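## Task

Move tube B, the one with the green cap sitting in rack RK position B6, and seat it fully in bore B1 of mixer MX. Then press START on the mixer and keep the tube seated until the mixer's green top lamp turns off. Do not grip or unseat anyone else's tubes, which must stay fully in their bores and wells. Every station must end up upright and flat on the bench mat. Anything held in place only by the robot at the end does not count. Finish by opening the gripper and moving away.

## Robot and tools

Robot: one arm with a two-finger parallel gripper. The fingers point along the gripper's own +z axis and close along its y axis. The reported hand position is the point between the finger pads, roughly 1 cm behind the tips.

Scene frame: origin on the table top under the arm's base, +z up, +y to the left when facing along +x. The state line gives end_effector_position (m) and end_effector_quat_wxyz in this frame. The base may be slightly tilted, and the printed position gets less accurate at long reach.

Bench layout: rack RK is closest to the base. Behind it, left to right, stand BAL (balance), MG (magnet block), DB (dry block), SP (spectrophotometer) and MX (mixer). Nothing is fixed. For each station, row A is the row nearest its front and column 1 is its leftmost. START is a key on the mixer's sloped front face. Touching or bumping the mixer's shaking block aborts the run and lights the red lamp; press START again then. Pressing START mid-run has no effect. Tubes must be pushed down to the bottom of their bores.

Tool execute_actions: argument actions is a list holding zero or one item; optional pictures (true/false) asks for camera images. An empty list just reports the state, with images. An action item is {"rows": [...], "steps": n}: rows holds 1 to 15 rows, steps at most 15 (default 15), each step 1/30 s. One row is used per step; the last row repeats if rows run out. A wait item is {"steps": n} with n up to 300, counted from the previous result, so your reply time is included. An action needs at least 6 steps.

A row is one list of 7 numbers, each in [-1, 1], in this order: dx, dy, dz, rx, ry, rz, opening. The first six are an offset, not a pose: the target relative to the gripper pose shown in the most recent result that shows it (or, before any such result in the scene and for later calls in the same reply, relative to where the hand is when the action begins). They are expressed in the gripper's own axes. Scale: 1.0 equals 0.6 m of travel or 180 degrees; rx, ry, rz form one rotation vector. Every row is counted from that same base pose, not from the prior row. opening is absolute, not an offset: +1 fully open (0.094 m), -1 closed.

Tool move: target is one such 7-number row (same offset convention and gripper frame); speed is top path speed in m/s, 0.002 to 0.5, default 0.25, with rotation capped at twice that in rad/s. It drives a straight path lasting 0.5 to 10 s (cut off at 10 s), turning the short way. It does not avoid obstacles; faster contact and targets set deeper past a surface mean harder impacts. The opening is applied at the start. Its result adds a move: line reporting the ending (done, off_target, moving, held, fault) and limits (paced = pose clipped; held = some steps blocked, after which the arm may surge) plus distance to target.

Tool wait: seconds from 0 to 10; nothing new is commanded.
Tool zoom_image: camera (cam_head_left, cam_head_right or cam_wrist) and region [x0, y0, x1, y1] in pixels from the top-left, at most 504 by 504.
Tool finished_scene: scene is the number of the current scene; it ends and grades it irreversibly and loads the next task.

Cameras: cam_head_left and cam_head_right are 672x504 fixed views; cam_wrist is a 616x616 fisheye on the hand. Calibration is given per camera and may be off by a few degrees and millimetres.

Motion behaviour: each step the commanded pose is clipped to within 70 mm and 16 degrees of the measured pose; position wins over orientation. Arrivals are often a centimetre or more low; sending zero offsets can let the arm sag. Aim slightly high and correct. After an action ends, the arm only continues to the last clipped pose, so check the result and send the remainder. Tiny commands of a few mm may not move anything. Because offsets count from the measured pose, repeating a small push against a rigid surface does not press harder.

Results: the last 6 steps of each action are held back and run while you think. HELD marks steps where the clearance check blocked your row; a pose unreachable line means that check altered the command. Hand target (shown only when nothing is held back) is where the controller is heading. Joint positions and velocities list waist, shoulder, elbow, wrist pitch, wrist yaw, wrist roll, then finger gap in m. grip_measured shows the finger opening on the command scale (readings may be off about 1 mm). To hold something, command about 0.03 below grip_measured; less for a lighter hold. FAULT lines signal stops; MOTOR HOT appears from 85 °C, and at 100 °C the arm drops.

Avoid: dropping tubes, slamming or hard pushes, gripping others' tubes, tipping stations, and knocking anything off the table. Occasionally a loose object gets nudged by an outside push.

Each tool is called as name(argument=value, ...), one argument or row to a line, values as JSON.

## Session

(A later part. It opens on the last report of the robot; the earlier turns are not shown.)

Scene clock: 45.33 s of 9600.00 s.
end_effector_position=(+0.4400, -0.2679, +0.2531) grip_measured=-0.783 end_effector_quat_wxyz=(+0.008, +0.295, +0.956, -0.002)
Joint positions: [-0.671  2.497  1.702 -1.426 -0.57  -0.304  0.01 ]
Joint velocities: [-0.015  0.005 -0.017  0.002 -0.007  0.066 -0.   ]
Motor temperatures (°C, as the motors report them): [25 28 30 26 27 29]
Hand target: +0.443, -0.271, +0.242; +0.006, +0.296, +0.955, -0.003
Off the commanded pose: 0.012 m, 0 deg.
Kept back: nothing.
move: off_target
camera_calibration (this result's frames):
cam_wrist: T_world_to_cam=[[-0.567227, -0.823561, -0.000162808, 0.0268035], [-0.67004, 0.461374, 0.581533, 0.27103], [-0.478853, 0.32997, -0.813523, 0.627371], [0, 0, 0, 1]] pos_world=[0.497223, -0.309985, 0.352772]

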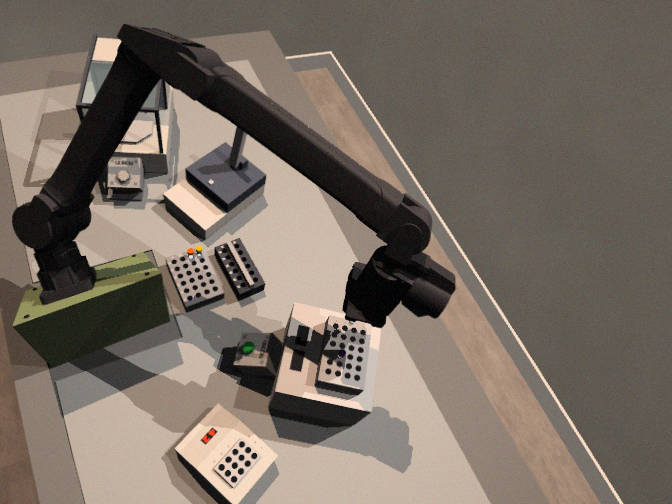

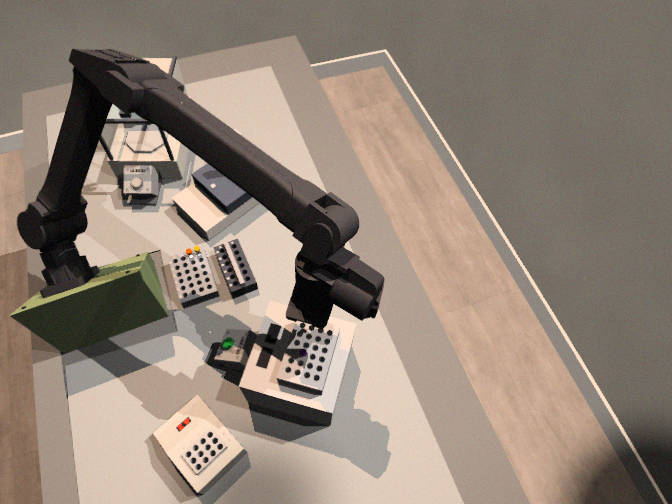

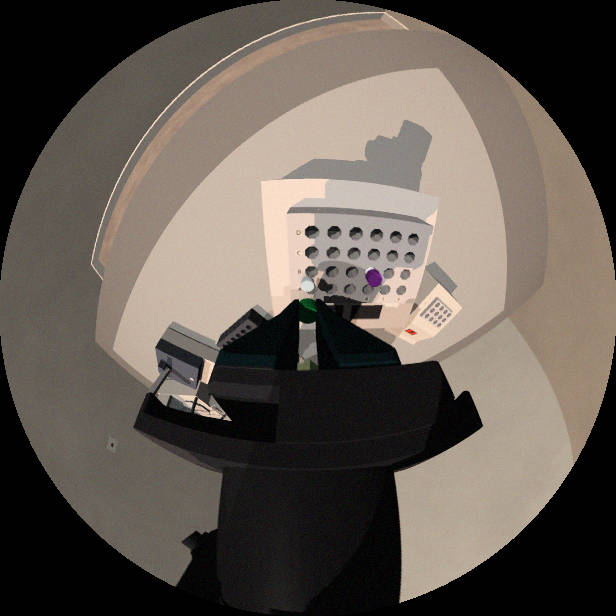

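execute_actions(
  actions=[
    {"rows": [[-0.0058,-0.0061,0.0065,-0.0005,0.0013,0.0008,-0.82],[-0.0058,-0.0077,0.0088,-0.0007,0.0021,0.0013,-0.82],[-0.0059,-0.0087,0.0104,-0.0009,0.0026,0.0016,-0.82],[-0.0059,-0.0087,0.0104,-0.0009,0.0026,0.0016,-0.82],[-0.006,-0.0097,0.012,-0.0011,0.0031,0.002,-0.82],[-0.006,-0.0097,0.012,-0.0011,0.0031,0.002,-0.82],[-0.006,-0.0108,0.0136,-0.0012,0.0036,0.0023,-0.82],[-0.006,-0.0108,0.0136,-0.0012,0.0036,0.0023,-0.82],[-0.0061,-0.0118,0.0152,-0.0014,0.0041,0.0026,-0.82]], "steps": 15},
  ],
)

execute_actions(
  actions=[
    {"steps": 10},
  ],
  pictures=true,
)

zoom_image(
  camera="cam_wrist",
  region=[248, 210, 368, 330],
)

Scene clock: 46.20 s of 9600.00 s.
end_effector_position=(+0.4387, -0.2696, +0.2499) grip_measured=-0.783 end_effector_quat_wxyz=(+0.006, +0.297, +0.955, -0.001)
Joint positions: [-0.671  2.503  1.702 -1.426 -0.57  -0.303  0.01 ]
Joint velocities: [-0.015  0.044 -0.017  0.012 -0.051  0.037  0.   ]
Motor temperatures (°C, as the motors report them): [26 28 30 26 27 29]
Steps of this call (steps 1 to 17: nothing new was sent; steps 18 to 26: the first 9 steps of this action). Readings (end_effector_position):
18: (+0.4400, -0.2679, +0.2531)
19: (+0.4400, -0.2679, +0.2531)
21: (+0.4399, -0.2681, +0.2527)
25: (+0.4390, -0.2692, +0.2506)
26: the state above

Scene clock: 46.53 s of 9600.00 s.
end_effector_position=(+0.4373, -0.2714, +0.2464) grip_measured=-0.783 end_effector_quat_wxyz=(+0.003, +0.299, +0.954, +0.001)
Joint positions: [-0.671  2.511  1.702 -1.426 -0.57  -0.303  0.01 ]
Joint velocities: [-0.015 -0.005  0.012 -0.012 -0.037 -0.037 -0.001]
Motor temperatures (°C, as the motors report them): [26 28 30 26 27 29]
Hand target: +0.439, -0.276, +0.244; +0.003, +0.299, +0.954, +0.002
Off the commanded pose: 0.005 m, 0 deg.
Kept back: nothing.
Steps of this call (steps 1 to 6: the last 6 steps of your previous action; steps 7 to 10: nothing new was sent). Readings (end_effector_position):
1: (+0.4385, -0.2700, +0.2492)
2: (+0.4382, -0.2703, +0.2485)
4: (+0.4377, -0.2710, +0.2473)
8: (+0.4373, -0.2714, +0.2464)
10: the state above
camera_calibration (this result's frames):
cam_wrist: T_world_to_cam=[[-0.574232, -0.818684, -0.00384719, 0.0277254], [-0.661718, 0.461358, 0.590997, 0.268774], [-0.482065, 0.341915, -0.806665, 0.624773], [0, 0, 0, 1]] pos_world=[0.494954, -0.314922, 0.345244]

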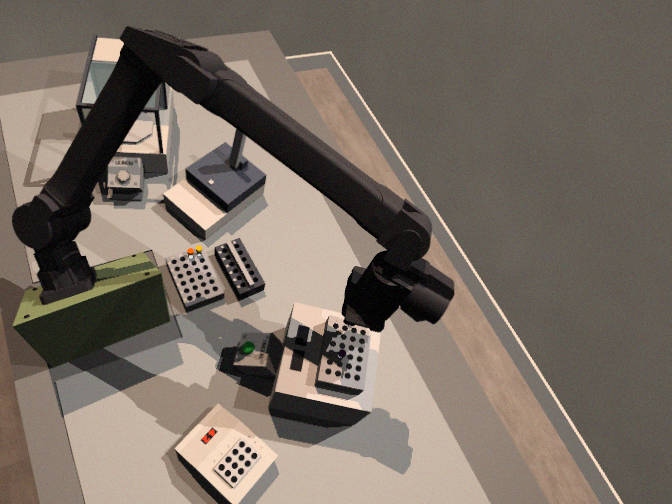

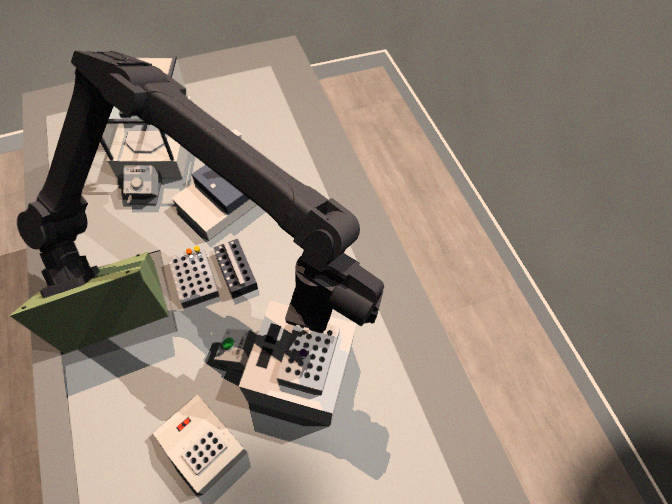

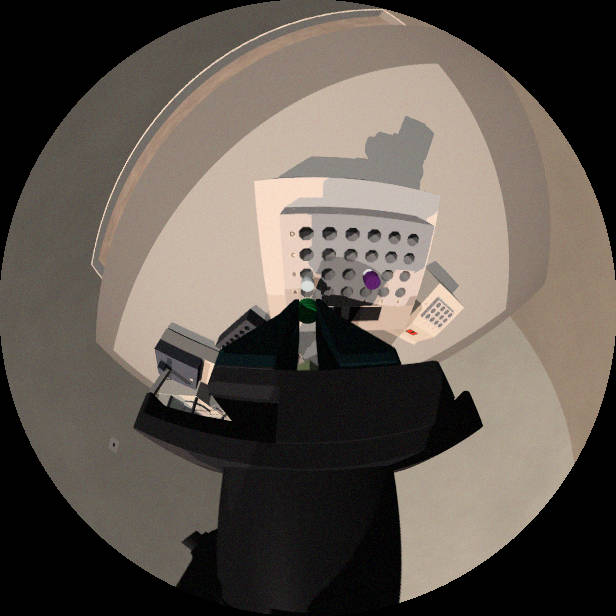

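Region (248, 210, 368, 330) of cam_wrist's 616x616 image, scaled by 4.200, with more detail than that image has.

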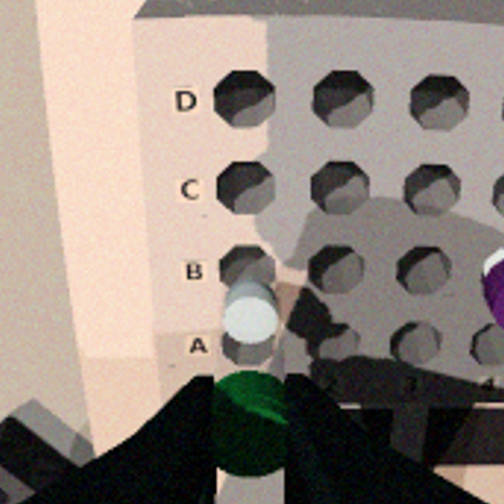

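execute_actions(
  actions=[
    {"rows": [[-0.0085,0.003,0.0155,0.0017,0.0003,-0.002,-0.82],[-0.0085,0.003,0.0165,0.0017,0.0003,-0.002,-0.82],[-0.0085,0.003,0.018,0.0017,0.0003,-0.002,-0.82],[-0.0085,0.003,0.0195,0.0017,0.0003,-0.002,-0.82],[-0.0085,0.003,0.021,0.0017,0.0003,-0.002,-0.82],[-0.0085,0.003,0.0225,0.0017,0.0003,-0.002,-0.82],[-0.0085,0.003,0.024,0.0017,0.0003,-0.002,-0.82],[-0.0085,0.003,0.025,0.0017,0.0003,-0.002,-0.82]], "steps": 14},
  ],
)

execute_actions(
  actions=[
    {"steps": 10},
  ],
  pictures=true,
)

zoom_image(
  camera="cam_wrist",
  region=[248, 210, 368, 330],
)

Scene clock: 47.67 s of 9600.00 s.
end_effector_position=(+0.4389, -0.2712, +0.2439) grip_measured=-0.783 end_effector_quat_wxyz=(+0.005, +0.296, +0.955, +0.001)
Joint positions: [-0.667  2.511  1.698 -1.416 -0.574 -0.303  0.01 ]
Joint velocities: [ 0.034 -0.015 -0.071  0.056 -0.007  0.066  0.001]
Motor temperatures (°C, as the motors report them): [26 28 30 26 27 29]
Steps of this call (steps 1 to 26: nothing new was sent; steps 27 to 34: the first 8 steps of this action). Readings (end_effector_position):
27: (+0.4374, -0.2714, +0.2464)
28: (+0.4375, -0.2713, +0.2464)
30: (+0.4380, -0.2712, +0.2462)
34: the state above

Scene clock: 48.00 s of 9600.00 s.
end_effector_position=(+0.4392, -0.2700, +0.2410) grip_measured=-0.783 end_effector_quat_wxyz=(+0.003, +0.296, +0.955, +0.001)
Joint positions: [-0.662  2.511  1.693 -1.413 -0.575 -0.301  0.01 ]
Joint velocities: [ 0.005 -0.005 -0.007 -0.012 -0.007  0.007  0.   ]
Motor temperatures (°C, as the motors report them): [26 28 30 26 27 29]
Hand target: +0.443, -0.273, +0.231; +0.002, +0.296, +0.955, -0.001
Off the commanded pose: 0.011 m, 0 deg.
Kept back: nothing.
Steps of this call (steps 1 to 6: the last 6 steps of your previous action; steps 7 to 10: nothing new was sent). Readings (end_effector_position):
1: (+0.4388, -0.2710, +0.2431)
2: (+0.4387, -0.2707, +0.2423)
4: (+0.4387, -0.2702, +0.2413)
8: (+0.4391, -0.2699, +0.2410)
10: the state above
camera_calibration (this result's frames):
cam_wrist: T_world_to_cam=[[-0.56903, -0.82231, -0.0034517, 0.0265778], [-0.664753, 0.457523, 0.590572, 0.272921], [-0.484054, 0.338348, -0.806977, 0.620764], [0, 0, 0, 1]] pos_world=[0.497032, -0.313047, 0.339855]

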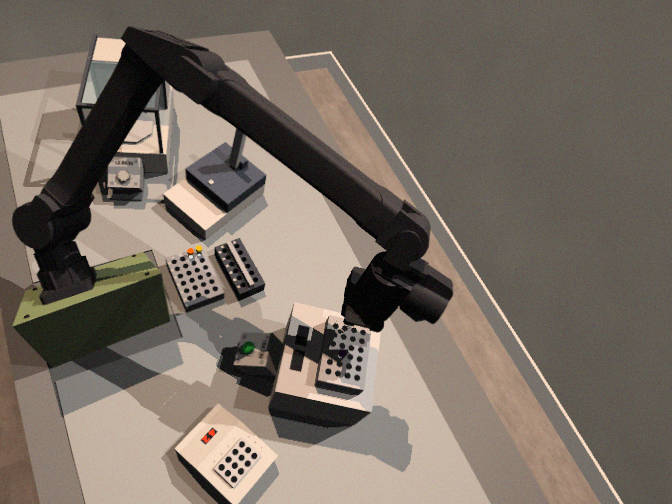

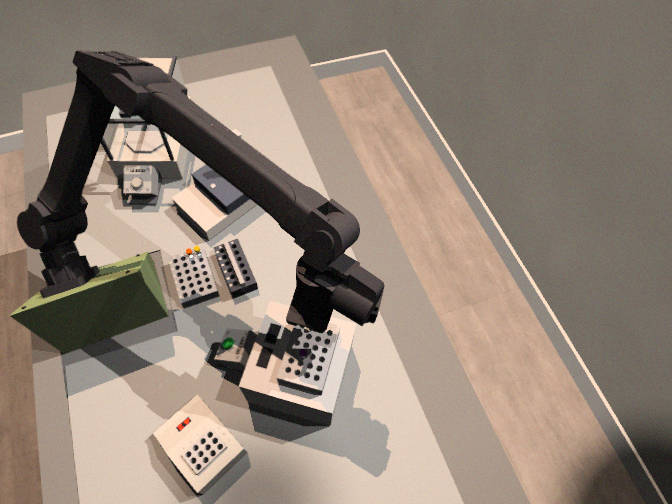

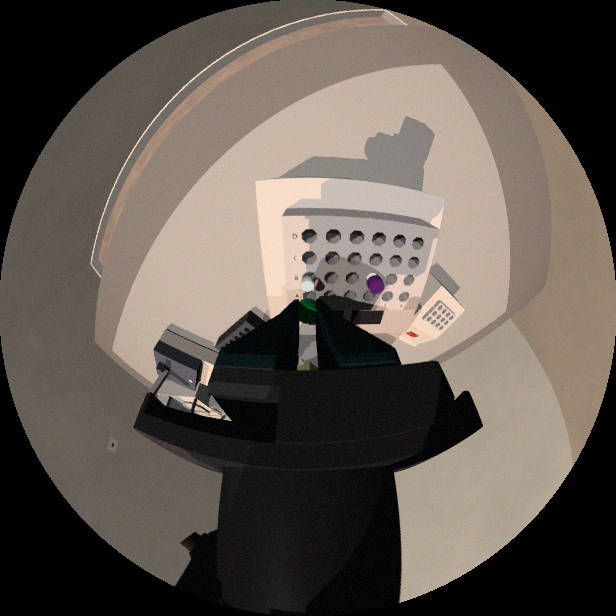

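Region (248, 210, 368, 330) of cam_wrist's 616x616 image, scaled by 4.200, with more detail than that image has.

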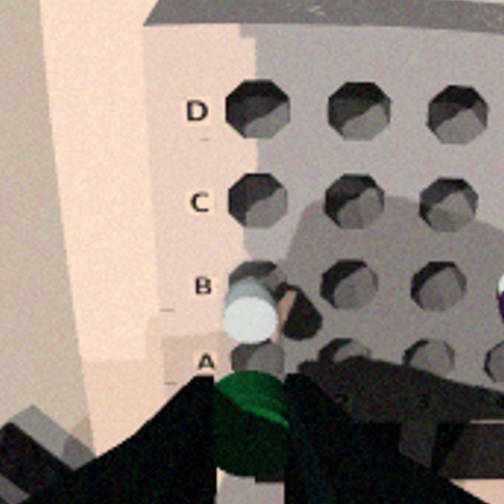

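execute_actions(
  actions=[
    {"rows": [[-0.0077,-0.0018,0.0158,0.0027,0.0006,0,-0.82],[-0.0073,-0.003,0.0158,0.004,0.0011,0,-0.82],[-0.0068,-0.0042,0.0158,0.0053,0.0015,0,-0.82]], "steps": 12},
  ],
)

execute_actions(
  actions=[
    {"steps": 8},
  ],
  pictures=true,
)

zoom_image(
  camera="cam_wrist",
  region=[248, 210, 368, 330],
)

Scene clock: 48.83 s of 9600.00 s.
end_effector_position=(+0.4381, -0.2708, +0.2410) grip_measured=-0.783 end_effector_quat_wxyz=(+0.001, +0.296, +0.955, -0.002)
Joint positions: [-0.662  2.511  1.693 -1.413 -0.567 -0.301  0.01 ]
Joint velocities: [-0.005  0.005 -0.002 -0.007  0.051 -0.037  0.   ]
Motor temperatures (°C, as the motors report them): [26 28 30 26 27 29]
Steps of this call (steps 1 to 19: nothing new was sent; steps 20 to 25: the first 6 steps of this action). Readings (end_effector_position):
20: (+0.4392, -0.2700, +0.2410)
21: (+0.4390, -0.2701, +0.2410)
23: (+0.4383, -0.2707, +0.2410)
25: the state above

Scene clock: 49.10 s of 9600.00 s.
end_effector_position=(+0.4381, -0.2708, +0.2410) grip_measured=-0.783 end_effector_quat_wxyz=(+0.001, +0.296, +0.955, -0.002)
Joint positions: [-0.662  2.511  1.693 -1.413 -0.567 -0.301  0.01 ]
Joint velocities: [-0.005 -0.005  0.002 -0.022  0.022  0.007 -0.   ]
Motor temperatures (°C, as the motors report them): [26 28 30 26 27 29]
Hand target: +0.441, -0.274, +0.231; -0.002, +0.296, +0.955, -0.006
Off the commanded pose: 0.011 m, 1 deg.
Kept back: nothing.
Steps of this call (steps 1 to 6: the last 6 steps of your previous action; steps 7 to 8: nothing new was sent). Readings (end_effector_position):
1: (+0.4381, -0.2708, +0.2410)
2: (+0.4381, -0.2708, +0.2410)
4: (+0.4381, -0.2708, +0.2410)
8: the state above
camera_calibration (this result's frames):
cam_wrist: T_world_to_cam=[[-0.569055, -0.822291, 0.00384518, 0.0235813], [-0.661199, 0.460344, 0.592368, 0.271384], [-0.488869, 0.334547, -0.805658, 0.621302], [0, 0, 0, 1]] pos_world=[0.496593, -0.313394, 0.339708]

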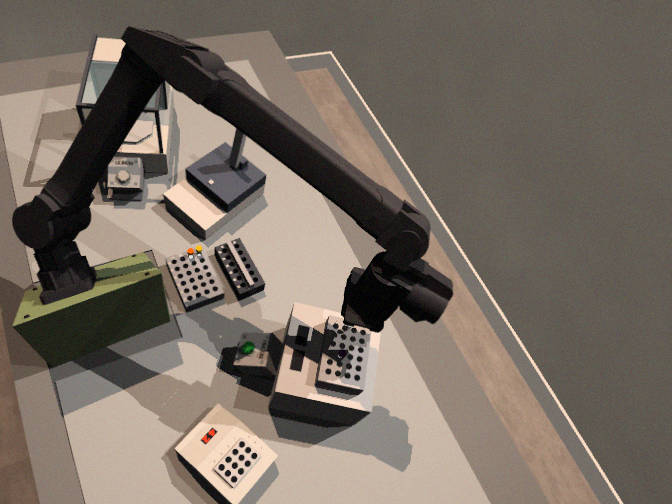

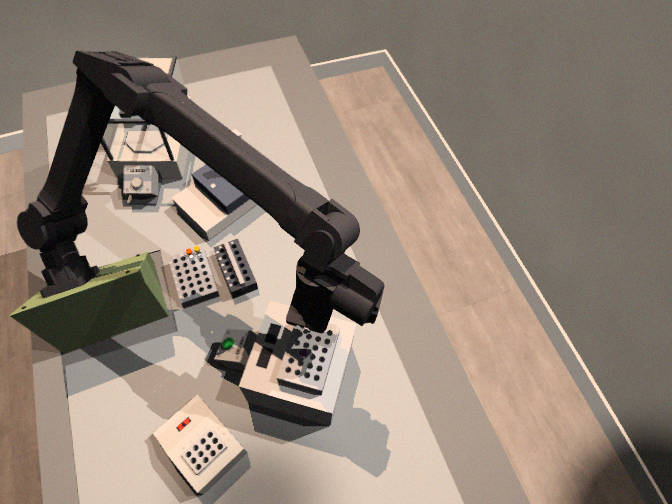

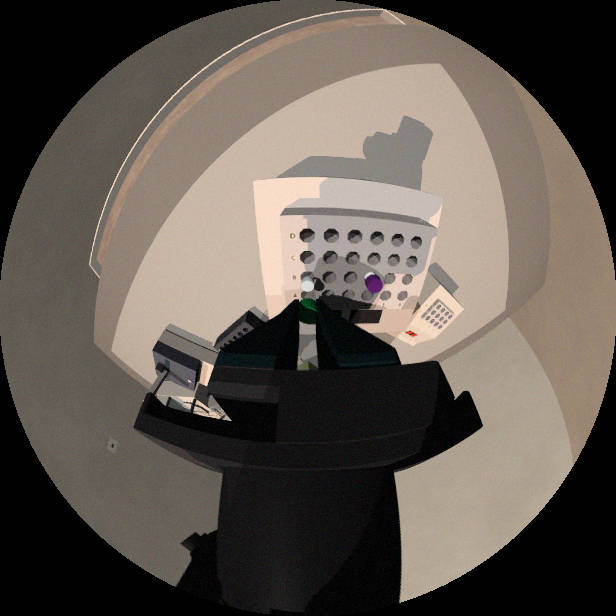

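Region (248, 210, 368, 330) of cam_wrist's 616x616 image, scaled by 4.200, with more detail than that image has.

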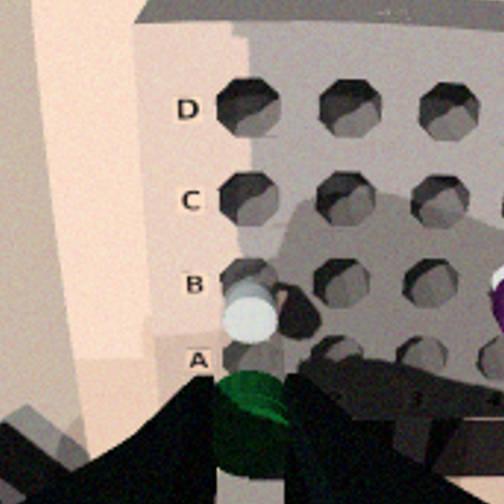

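execute_actions(
  actions=[
    {"rows": [[-0.0077,-0.0008,0.0173,0.0015,0.001,-0.001,-0.82],[-0.0077,-0.0008,0.019,0.0015,0.001,-0.001,-0.82],[-0.0077,-0.0008,0.0205,0.0015,0.001,-0.001,-0.82],[-0.0077,-0.0008,0.022,0.0015,0.001,-0.001,-0.82],[-0.0077,-0.0008,0.0235,0.0015,0.001,-0.001,-0.82],[-0.0077,-0.0008,0.025,0.0015,0.001,-0.001,-0.82],[-0.0077,-0.0008,0.0265,0.0015,0.001,-0.001,-0.82],[-0.0077,-0.0008,0.028,0.0015,0.001,-0.001,-0.82],[-0.0077,-0.0008,0.0295,0.0015,0.001,-0.001,-0.82],[-0.0077,-0.0008,0.031,0.0015,0.001,-0.001,-0.82],[-0.0077,-0.0008,0.0325,0.0015,0.001,-0.001,-0.82],[-0.0077,-0.0008,0.034,0.0015,0.001,-0.001,-0.82],[-0.0077,-0.0008,0.0355,0.0015,0.001,-0.001,-0.82]], "steps": 15},
  ],
)

execute_actions(
  actions=[
    {"steps": 12},
  ],
  pictures=true,
)

zoom_image(
  camera="cam_wrist",
  region=[248, 210, 368, 330],
)

Scene clock: 50.00 s of 9600.00 s.
end_effector_position=(+0.4384, -0.2712, +0.2376) grip_measured=-0.783 end_effector_quat_wxyz=(+0.003, +0.294, +0.956, -0.002)
Joint positions: [-0.66   2.511  1.685 -1.399 -0.57  -0.3    0.01 ]
Joint velocities: [ 0.015 -0.005 -0.061  0.076  0.022  0.037 -0.001]
Motor temperatures (°C, as the motors report them): [26 28 30 26 27 29]
Steps of this call (steps 1 to 18: nothing new was sent; steps 19 to 27: the first 9 steps of this action). Readings (end_effector_position):
19: (+0.4381, -0.2708, +0.2410)
20: (+0.4381, -0.2708, +0.2410)
22: (+0.4385, -0.2710, +0.2407)
26: (+0.4385, -0.2713, +0.2384)
27: the state above

Scene clock: 50.40 s of 9600.00 s.
end_effector_position=(+0.4390, -0.2706, +0.2331) grip_measured=-0.783 end_effector_quat_wxyz=(+0.003, +0.294, +0.956, -0.002)
Joint positions: [-0.654  2.511  1.677 -1.387 -0.574 -0.295  0.01 ]
Joint velocities: [-0.024 -0.015 -0.007  0.012  0.051 -0.022 -0.001]
Motor temperatures (°C, as the motors report them): [26 29 30 26 27 29]
Hand target: +0.442, -0.273, +0.220; -0.001, +0.294, +0.956, -0.004
Off the commanded pose: 0.014 m, 1 deg.
Kept back: nothing.
Steps of this call (steps 1 to 6: the last 6 steps of your previous action; steps 7 to 12: nothing new was sent). Readings (end_effector_position):
1: (+0.4382, -0.2711, +0.2366)
2: (+0.4382, -0.2708, +0.2357)
4: (+0.4385, -0.2706, +0.2338)
8: (+0.4390, -0.2706, +0.2331)
12: the state above
camera_calibration (this result's frames):
cam_wrist: T_world_to_cam=[[-0.565462, -0.824769, 0.00311203, 0.0221857], [-0.665571, 0.458538, 0.588862, 0.278813], [-0.487101, 0.330907, -0.808228, 0.614164], [0, 0, 0, 1]] pos_world=[0.497275, -0.31278, 0.332133]

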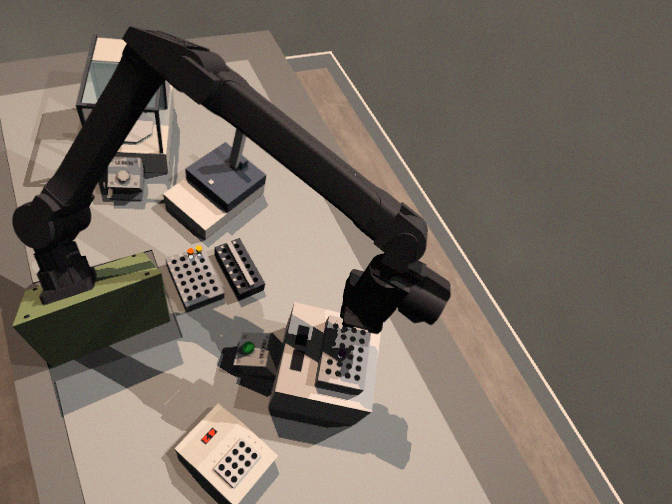

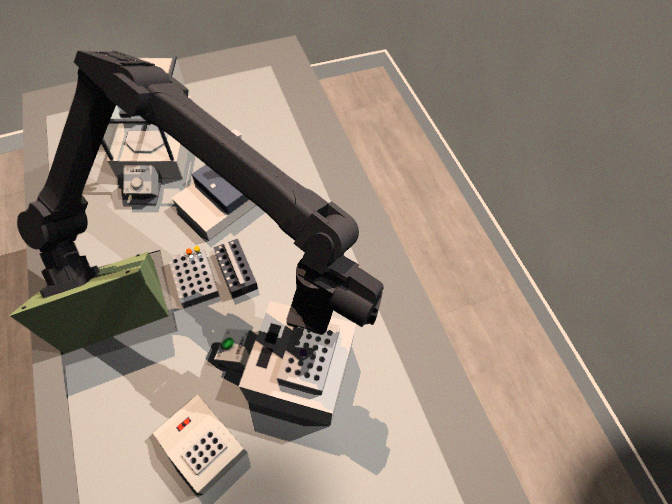

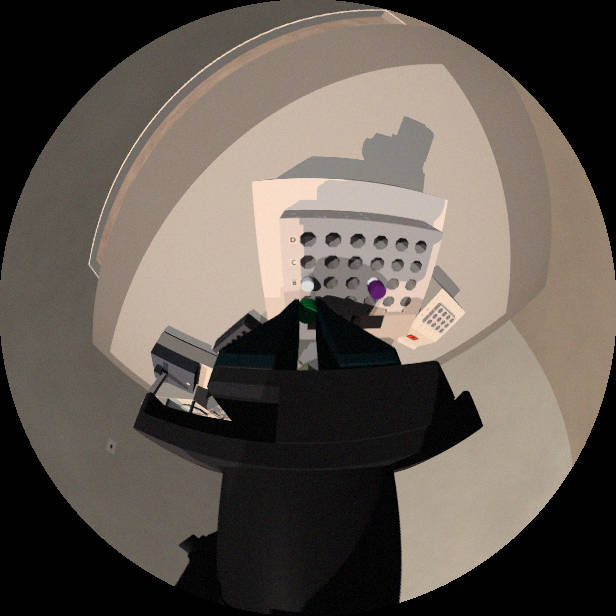

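Region (248, 210, 368, 330) of cam_wrist's 616x616 image, scaled by 4.200, with more detail than that image has.

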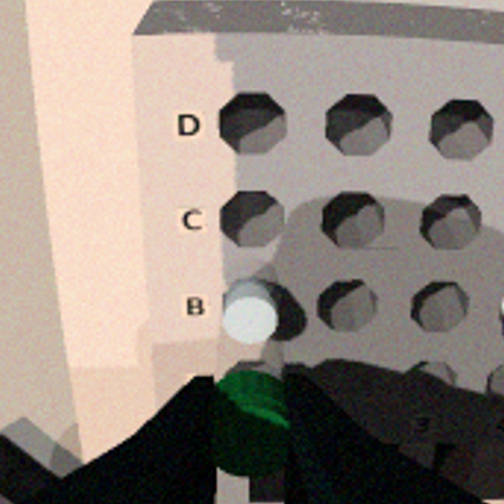

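execute_actions(
  actions=[
    {"rows": [[-0.008,0.0025,-0.0082,0.0013,-0.0039,-0.0025,-0.82],[-0.008,0.0025,-0.0082,0.0013,-0.0039,-0.0025,-0.82],[-0.008,0.0025,-0.0082,0.0013,-0.0039,-0.0025,-0.82],[-0.008,0.0025,-0.0082,0.0013,-0.0039,-0.0025,-0.82],[-0.0068,0.0023,-0.0082,0.0016,-0.0028,-0.002,-0.82],[-0.0055,0.0021,-0.0082,0.002,-0.0018,-0.0015,-0.82],[-0.0042,0.002,-0.0082,0.0023,-0.0007,-0.0009,-0.82],[-0.003,0.0018,-0.0082,0.0026,0.0003,-0.0004,-0.82]], "steps": 15},
  ],
)

execute_actions(
  actions=[
    {"steps": 9},
  ],
  pictures=true,
)

zoom_image(
  camera="cam_wrist",
  region=[248, 210, 368, 330],
)

Scene clock: 51.53 s of 9600.00 s.
end_effector_position=(+0.4386, -0.2709, +0.2331) grip_measured=-0.783 end_effector_quat_wxyz=(+0.002, +0.294, +0.956, -0.004)
Joint positions: [-0.654  2.511  1.677 -1.387 -0.571 -0.295  0.01 ]
Joint velocities: [-0.034 -0.015 -0.007  0.007  0.037 -0.051 -0.001]
Motor temperatures (°C, as the motors report them): [26 29 30 26 27 29]
Steps of this call (steps 1 to 25: nothing new was sent; steps 26 to 34: the first 9 steps of this action). Readings (end_effector_position):
26: (+0.4390, -0.2706, +0.2331)
27: (+0.4390, -0.2706, +0.2331)
29: (+0.4390, -0.2706, +0.2331)
33: (+0.4387, -0.2709, +0.2331)
34: the state above

Scene clock: 51.83 s of 9600.00 s.
end_effector_position=(+0.4385, -0.2710, +0.2331) grip_measured=-0.783 end_effector_quat_wxyz=(+0.002, +0.294, +0.956, -0.004)
Joint positions: [-0.654  2.511  1.677 -1.387 -0.57  -0.295  0.01 ]
Joint velocities: [-0.005  0.015  0.002 -0.017 -0.037  0.066 -0.001]
Motor temperatures (°C, as the motors report them): [26 29 30 26 27 29]
Hand target: +0.441, -0.271, +0.238; +0.002, +0.293, +0.956, -0.006
Off the commanded pose: 0.006 m, 0 deg.
Kept back: nothing.
Steps of this call (steps 1 to 6: the last 6 steps of your previous action; steps 7 to 9: nothing new was sent). Readings (end_effector_position):
1: (+0.4386, -0.2710, +0.2331)
2: (+0.4385, -0.2710, +0.2331)
4: (+0.4385, -0.2710, +0.2331)
8: (+0.4385, -0.2710, +0.2331)
9: the state above
camera_calibration (this result's frames):
cam_wrist: T_world_to_cam=[[-0.565787, -0.824523, 0.00676419, 0.0209153], [-0.663634, 0.460223, 0.589732, 0.278066], [-0.489361, 0.329174, -0.807571, 0.614421], [0, 0, 0, 1]] pos_world=[0.497042, -0.312979, 0.332062]

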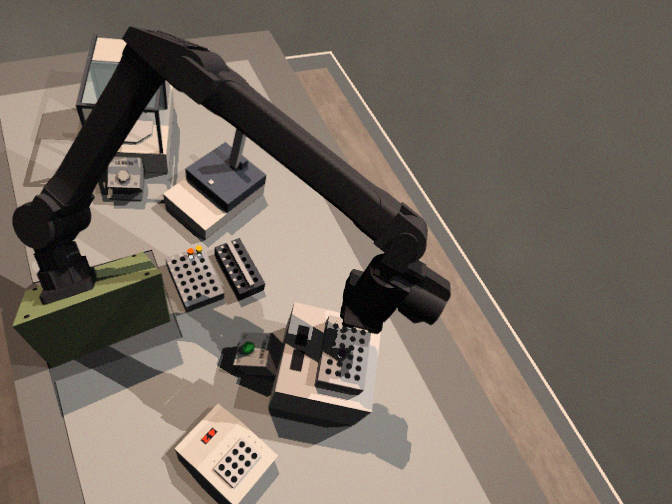

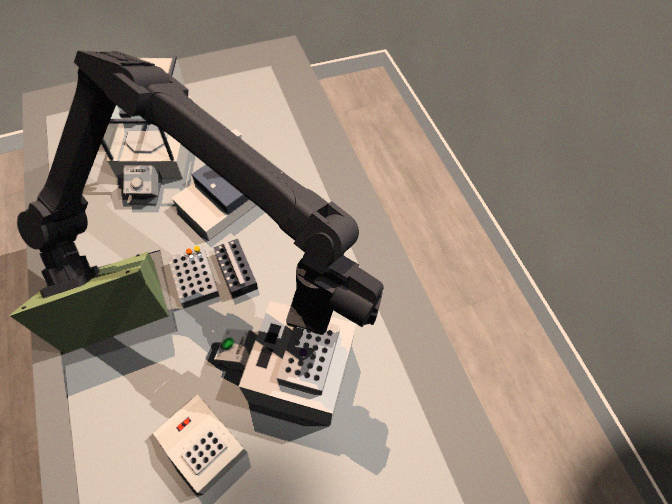

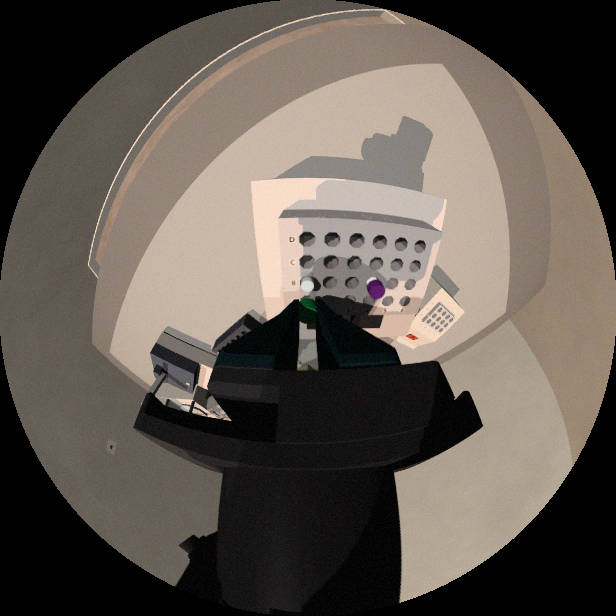

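Region (248, 210, 368, 330) of cam_wrist's 616x616 image, scaled by 4.200, with more detail than that image has.

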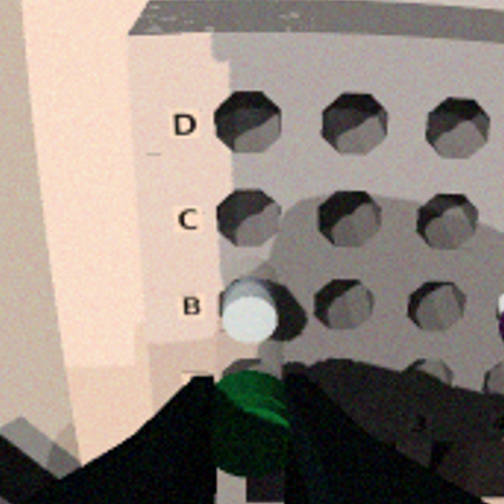

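execute_actions(
  actions=[
    {"rows": [[-0.0026,0.0044,-0.0082,-0.0001,0.0003,0.0002,-0.82],[-0.0026,0.0044,-0.0082,-0.0001,0.0003,0.0002,-0.82],[-0.0016,0.0047,-0.0082,-0.0004,0.001,0.0006,-0.82],[-0.0016,0.0047,-0.0082,-0.0004,0.001,0.0006,-0.82],[-0.0006,0.0051,-0.0082,-0.0006,0.0018,0.0011,-0.82],[-0.0006,0.0051,-0.0082,-0.0006,0.0018,0.0011,-0.82],[0.0005,0.0054,-0.0082,-0.0009,0.0026,0.0016,-0.82]], "steps": 15},
  ],
)

execute_actions(
  actions=[
    {"steps": 9},
  ],
  pictures=true,
)

zoom_image(
  camera="cam_wrist",
  region=[248, 210, 368, 330],
)

Scene clock: 52.47 s of 9600.00 s.
end_effector_position=(+0.4377, -0.2700, +0.2331) grip_measured=-0.783 end_effector_quat_wxyz=(+0.000, +0.295, +0.955, -0.003)
Joint positions: [-0.654  2.511  1.677 -1.393 -0.57  -0.295  0.01 ]
Joint velocities: [-0.005 -0.005  0.002 -0.022 -0.081 -0.007 -0.001]
Motor temperatures (°C, as the motors report them): [26 29 30 26 27 29]
Steps of this call (steps 1 to 10: nothing new was sent; steps 11 to 19: the first 9 steps of this action). Readings (end_effector_position):
11: (+0.4385, -0.2710, +0.2331)
12: (+0.4385, -0.2710, +0.2331)
14: (+0.4385, -0.2710, +0.2331)
18: (+0.4379, -0.2702, +0.2331)
19: the state above

Scene clock: 52.77 s of 9600.00 s.
end_effector_position=(+0.4376, -0.2699, +0.2331) grip_measured=-0.783 end_effector_quat_wxyz=(-0.000, +0.296, +0.955, -0.002)
Joint positions: [-0.654  2.511  1.677 -1.394 -0.57  -0.295  0.01 ]
Joint velocities: [ 0.005 -0.015 -0.022 -0.017 -0.066  0.022 -0.   ]
Motor temperatures (°C, as the motors report them): [26 29 30 26 27 29]
Hand target: +0.440, -0.268, +0.238; -0.001, +0.296, +0.955, -0.001
Off the commanded pose: 0.006 m, 0 deg.
Kept back: nothing.
Steps of this call (steps 1 to 6: the last 6 steps of your previous action; steps 7 to 9: nothing new was sent). Readings (end_effector_position):
1: (+0.4377, -0.2700, +0.2331)
2: (+0.4376, -0.2699, +0.2331)
4: (+0.4376, -0.2699, +0.2331)
8: (+0.4376, -0.2699, +0.2331)
9: the state above
camera_calibration (this result's frames):
cam_wrist: T_world_to_cam=[[-0.568837, -0.822435, 0.00509573, 0.0236355], [-0.659788, 0.460024, 0.594186, 0.274132], [-0.491023, 0.334633, -0.804312, 0.615011], [0, 0, 0, 1]] pos_world=[0.496299, -0.312472, 0.331654]

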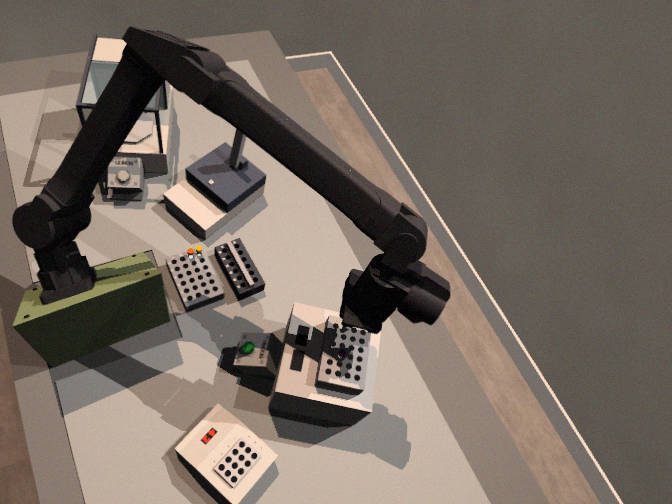

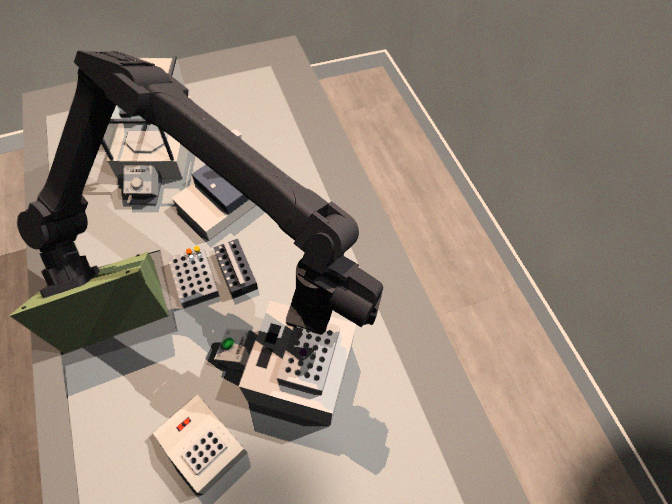

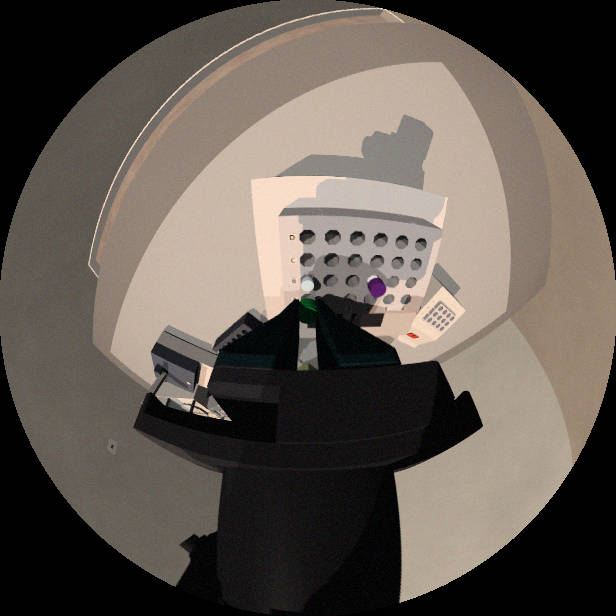

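Region (248, 210, 368, 330) of cam_wrist's 616x616 image, scaled by 4.200, with more detail than that image has.

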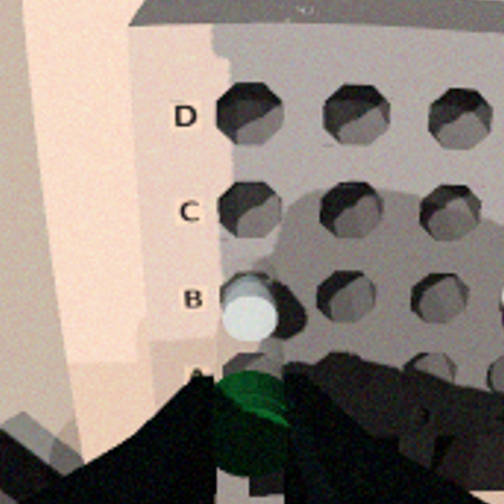

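execute_actions(
  actions=[
    {"rows": [[-0.001,0.005,-0.0082,-0.0005,0.0013,0.0008,-0.82],[-0.0002,0.0052,-0.0082,-0.0007,0.0021,0.0013,-0.82],[-0.0002,0.0052,-0.0082,-0.0007,0.0021,0.0013,-0.82],[-0.0002,0.0052,-0.0082,-0.0007,0.0021,0.0013,-0.82],[-0.0002,0.0052,-0.0082,-0.0007,0.0021,0.0013,-0.82],[-0.0002,0.0052,-0.0082,-0.0007,0.0021,0.0013,-0.82],[0.005,0.0036,-0.003,-0.0015,0.0045,0.0028,-0.82],[0.0078,0.0027,0,-0.002,0.006,0.0038,-0.82],[0.009,0.0023,0.0011,-0.0022,0.0065,0.0041,-0.82],[0.01,0.002,0.0022,-0.0024,0.007,0.0044,-0.82]], "steps": 15},
  ],
)

execute_actions(
  actions=[
    {"steps": 10},
  ],
  pictures=true,
)

zoom_image(
  camera="cam_wrist",
  region=[248, 210, 368, 330],
)

Scene clock: 54.30 s of 9600.00 s.
end_effector_position=(+0.4369, -0.2690, +0.2331) grip_measured=-0.783 end_effector_quat_wxyz=(-0.002, +0.297, +0.955, -0.001)
Joint positions: [-0.654  2.511  1.677 -1.399 -0.57  -0.295  0.01 ]
Joint velocities: [-0.015 -0.005  0.012 -0.012  0.022  0.022  0.   ]
Motor temperatures (°C, as the motors report them): [26 29 30 26 27 29]
Steps of this call (steps 1 to 37: nothing new was sent; steps 38 to 46: the first 9 steps of this action). Readings (end_effector_position):
38: (+0.4376, -0.2699, +0.2331)
39: (+0.4375, -0.2697, +0.2331)
41: (+0.4371, -0.2693, +0.2331)
45: (+0.4370, -0.2691, +0.2331)
46: the state above

Scene clock: 54.63 s of 9600.00 s.
end_effector_position=(+0.4369, -0.2690, +0.2331) grip_measured=-0.783 end_effector_quat_wxyz=(-0.002, +0.297, +0.955, -0.001)
Joint positions: [-0.654  2.511  1.677 -1.399 -0.57  -0.295  0.01 ]
Joint velocities: [ 0.005 -0.005  0.002 -0.012 -0.081  0.022  0.001]
Motor temperatures (°C, as the motors report them): [26 29 30 26 27 29]
Hand target: +0.433, -0.265, +0.232; -0.009, +0.302, +0.953, +0.005
Off the commanded pose: 0.005 m, 1 deg.
Kept back: nothing.
Steps of this call (steps 1 to 6: the last 6 steps of your previous action; steps 7 to 10: nothing new was sent). Readings (end_effector_position):
1: (+0.4369, -0.2690, +0.2331)
2: (+0.4369, -0.2690, +0.2331)
4: (+0.4369, -0.2690, +0.2331)
8: (+0.4369, -0.2690, +0.2331)
10: the state above
camera_calibration (this result's frames):
cam_wrist: T_world_to_cam=[[-0.571038, -0.820914, 0.00390344, 0.0255965], [-0.657001, 0.459859, 0.597393, 0.271286], [-0.492204, 0.33857, -0.801939, 0.615417], [0, 0, 0, 1]] pos_world=[0.495762, -0.312103, 0.331363]

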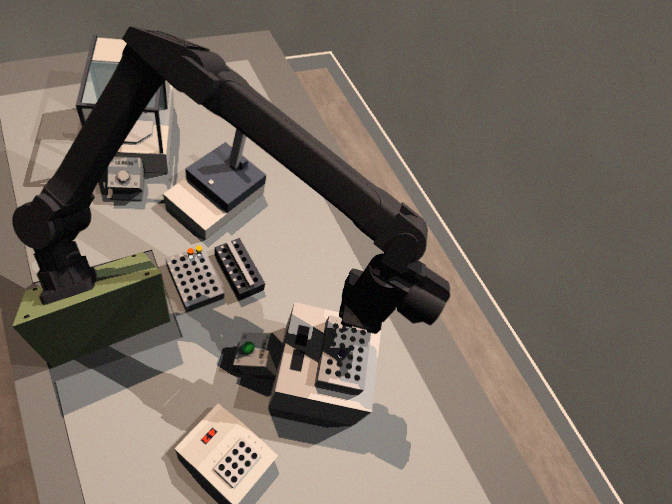

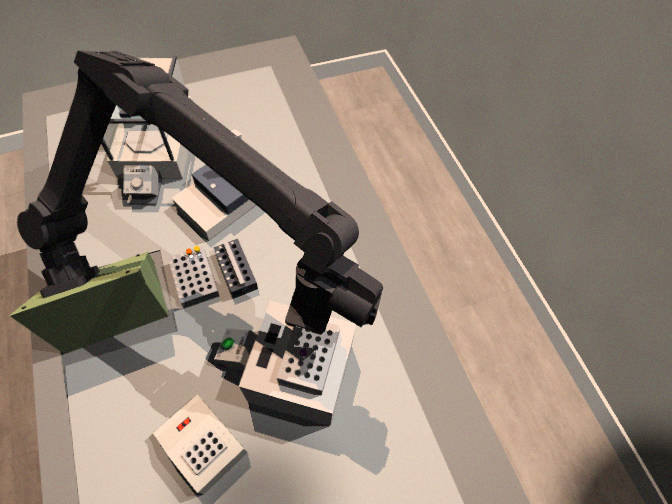

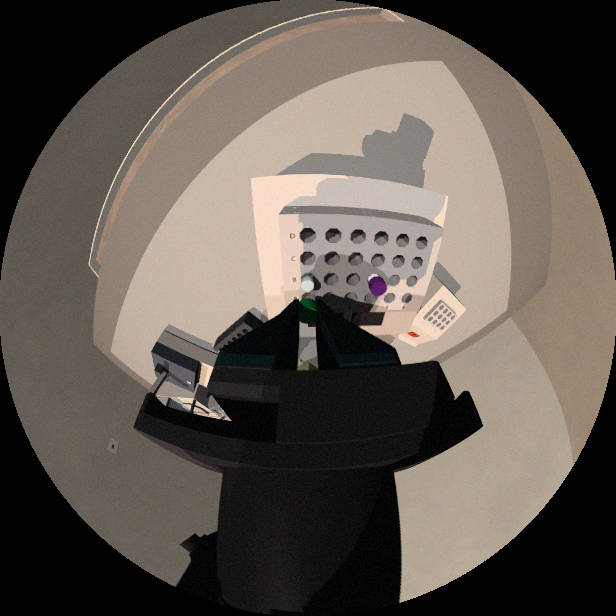

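Region (248, 210, 368, 330) of cam_wrist's 616x616 image, scaled by 4.200, with more detail than that image has.

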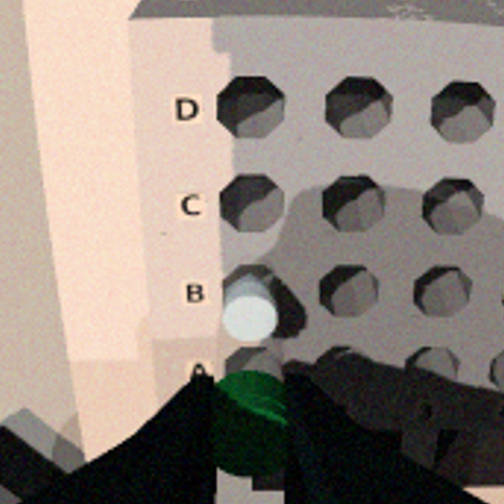

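execute_actions(
  actions=[
    {"rows": [[-0.002,-0.0011,0.01,0.0007,0.0014,0,-0.82],[-0.004,-0.0022,0.019,0.0014,0.0028,0,-0.82],[-0.004,-0.0022,0.02,0.0014,0.0028,0,-0.82],[-0.004,-0.0022,0.0212,0.0014,0.0028,0,-0.82],[-0.004,-0.0022,0.0224,0.0014,0.0028,0,-0.82],[-0.004,-0.0022,0.0236,0.0014,0.0028,0,-0.82],[-0.0045,-0.0022,0.0248,0.0014,0.0026,0,-0.82],[-0.0045,-0.0022,0.026,0.0014,0.0026,0,-0.82],[-0.005,-0.0022,0.0272,0.0015,0.0023,0,-0.82],[-0.005,-0.0022,0.0284,0.0015,0.0023,0,-0.82],[-0.005,-0.0022,0.0296,0.0015,0.0023,0,-0.82],[-0.005,-0.0022,0.0308,0.0015,0.0023,0,-0.82],[-0.005,-0.0022,0.032,0.0015,0.0023,0,-0.82]], "steps": 15},
  ],
)

execute_actions(
  actions=[
    {"steps": 12},
  ],
  pictures=true,
)

zoom_image(
  camera="cam_wrist",
  region=[248, 210, 368, 330],
)

Scene clock: 55.37 s of 9600.00 s.
end_effector_position=(+0.4372, -0.2694, +0.2326) grip_measured=-0.783 end_effector_quat_wxyz=(-0.001, +0.296, +0.955, -0.001)
Joint positions: [-0.654  2.511  1.675 -1.395 -0.572 -0.295  0.01 ]
Joint velocities: [-0.024 -0.005 -0.022  0.007 -0.007  0.007  0.001]
Motor temperatures (°C, as the motors report them): [26 29 30 26 27 29]
Steps of this call (steps 1 to 13: nothing new was sent; steps 14 to 22: the first 9 steps of this action). Readings (end_effector_position):
14: (+0.4369, -0.2690, +0.2331)
15: (+0.4369, -0.2690, +0.2331)
17: (+0.4369, -0.2690, +0.2331)
21: (+0.4371, -0.2694, +0.2327)
22: the state above

Scene clock: 55.77 s of 9600.00 s.
end_effector_position=(+0.4378, -0.2700, +0.2322) grip_measured=-0.783 end_effector_quat_wxyz=(+0.001, +0.296, +0.955, -0.001)
Joint positions: [-0.654  2.511  1.674 -1.389 -0.573 -0.292  0.01 ]
Joint velocities: [-0.015 -0.015  0.002 -0.002 -0.095  0.022 -0.001]
Motor temperatures (°C, as the motors report them): [26 29 30 26 27 29]
Hand target: +0.438, -0.271, +0.214; -0.006, +0.297, +0.955, -0.002
Off the commanded pose: 0.018 m, 1 deg.
Kept back: nothing.
Steps of this call (steps 1 to 6: the last 6 steps of your previous action; steps 7 to 12: nothing new was sent). Readings (end_effector_position):
1: (+0.4372, -0.2695, +0.2325)
2: (+0.4374, -0.2697, +0.2325)
4: (+0.4376, -0.2699, +0.2322)
8: (+0.4378, -0.2700, +0.2322)
12: the state above
camera_calibration (this result's frames):
cam_wrist: T_world_to_cam=[[-0.570185, -0.821513, 0.00225796, 0.0251129], [-0.661229, 0.460565, 0.592162, 0.276074], [-0.487509, 0.336149, -0.805815, 0.613695], [0, 0, 0, 1]] pos_world=[0.496049, -0.312812, 0.330988]

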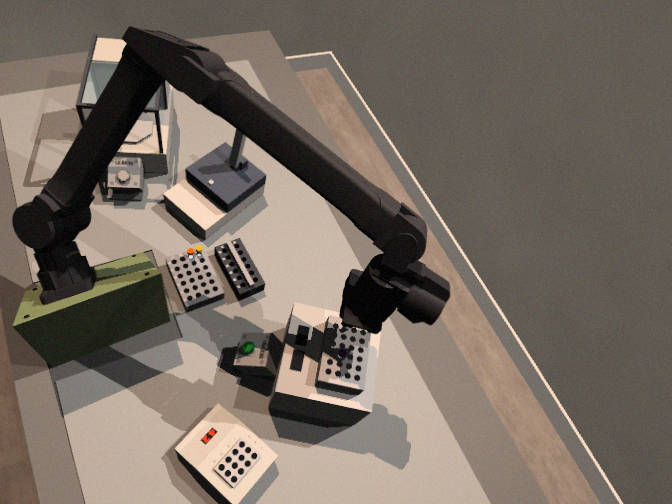

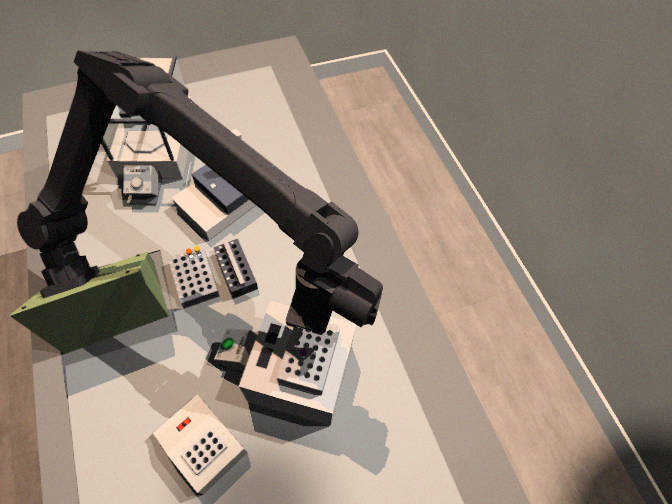

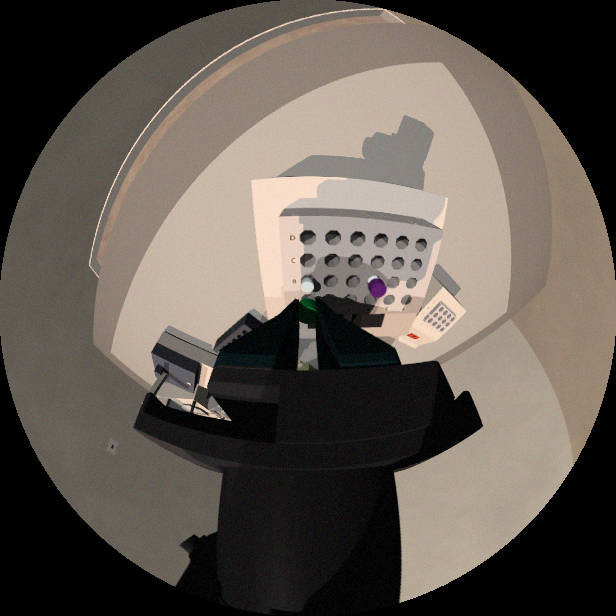

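Region (248, 210, 368, 330) of cam_wrist's 616x616 image, scaled by 4.200, with more detail than that image has.

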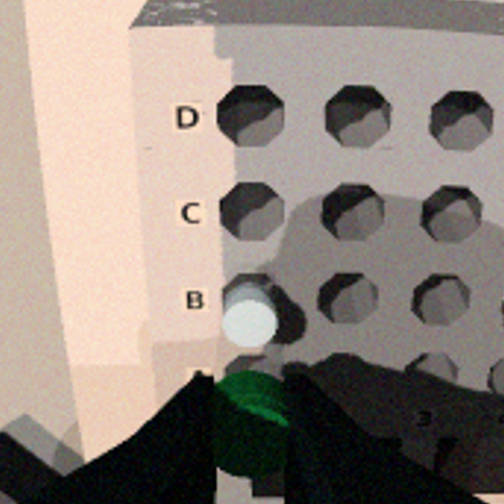

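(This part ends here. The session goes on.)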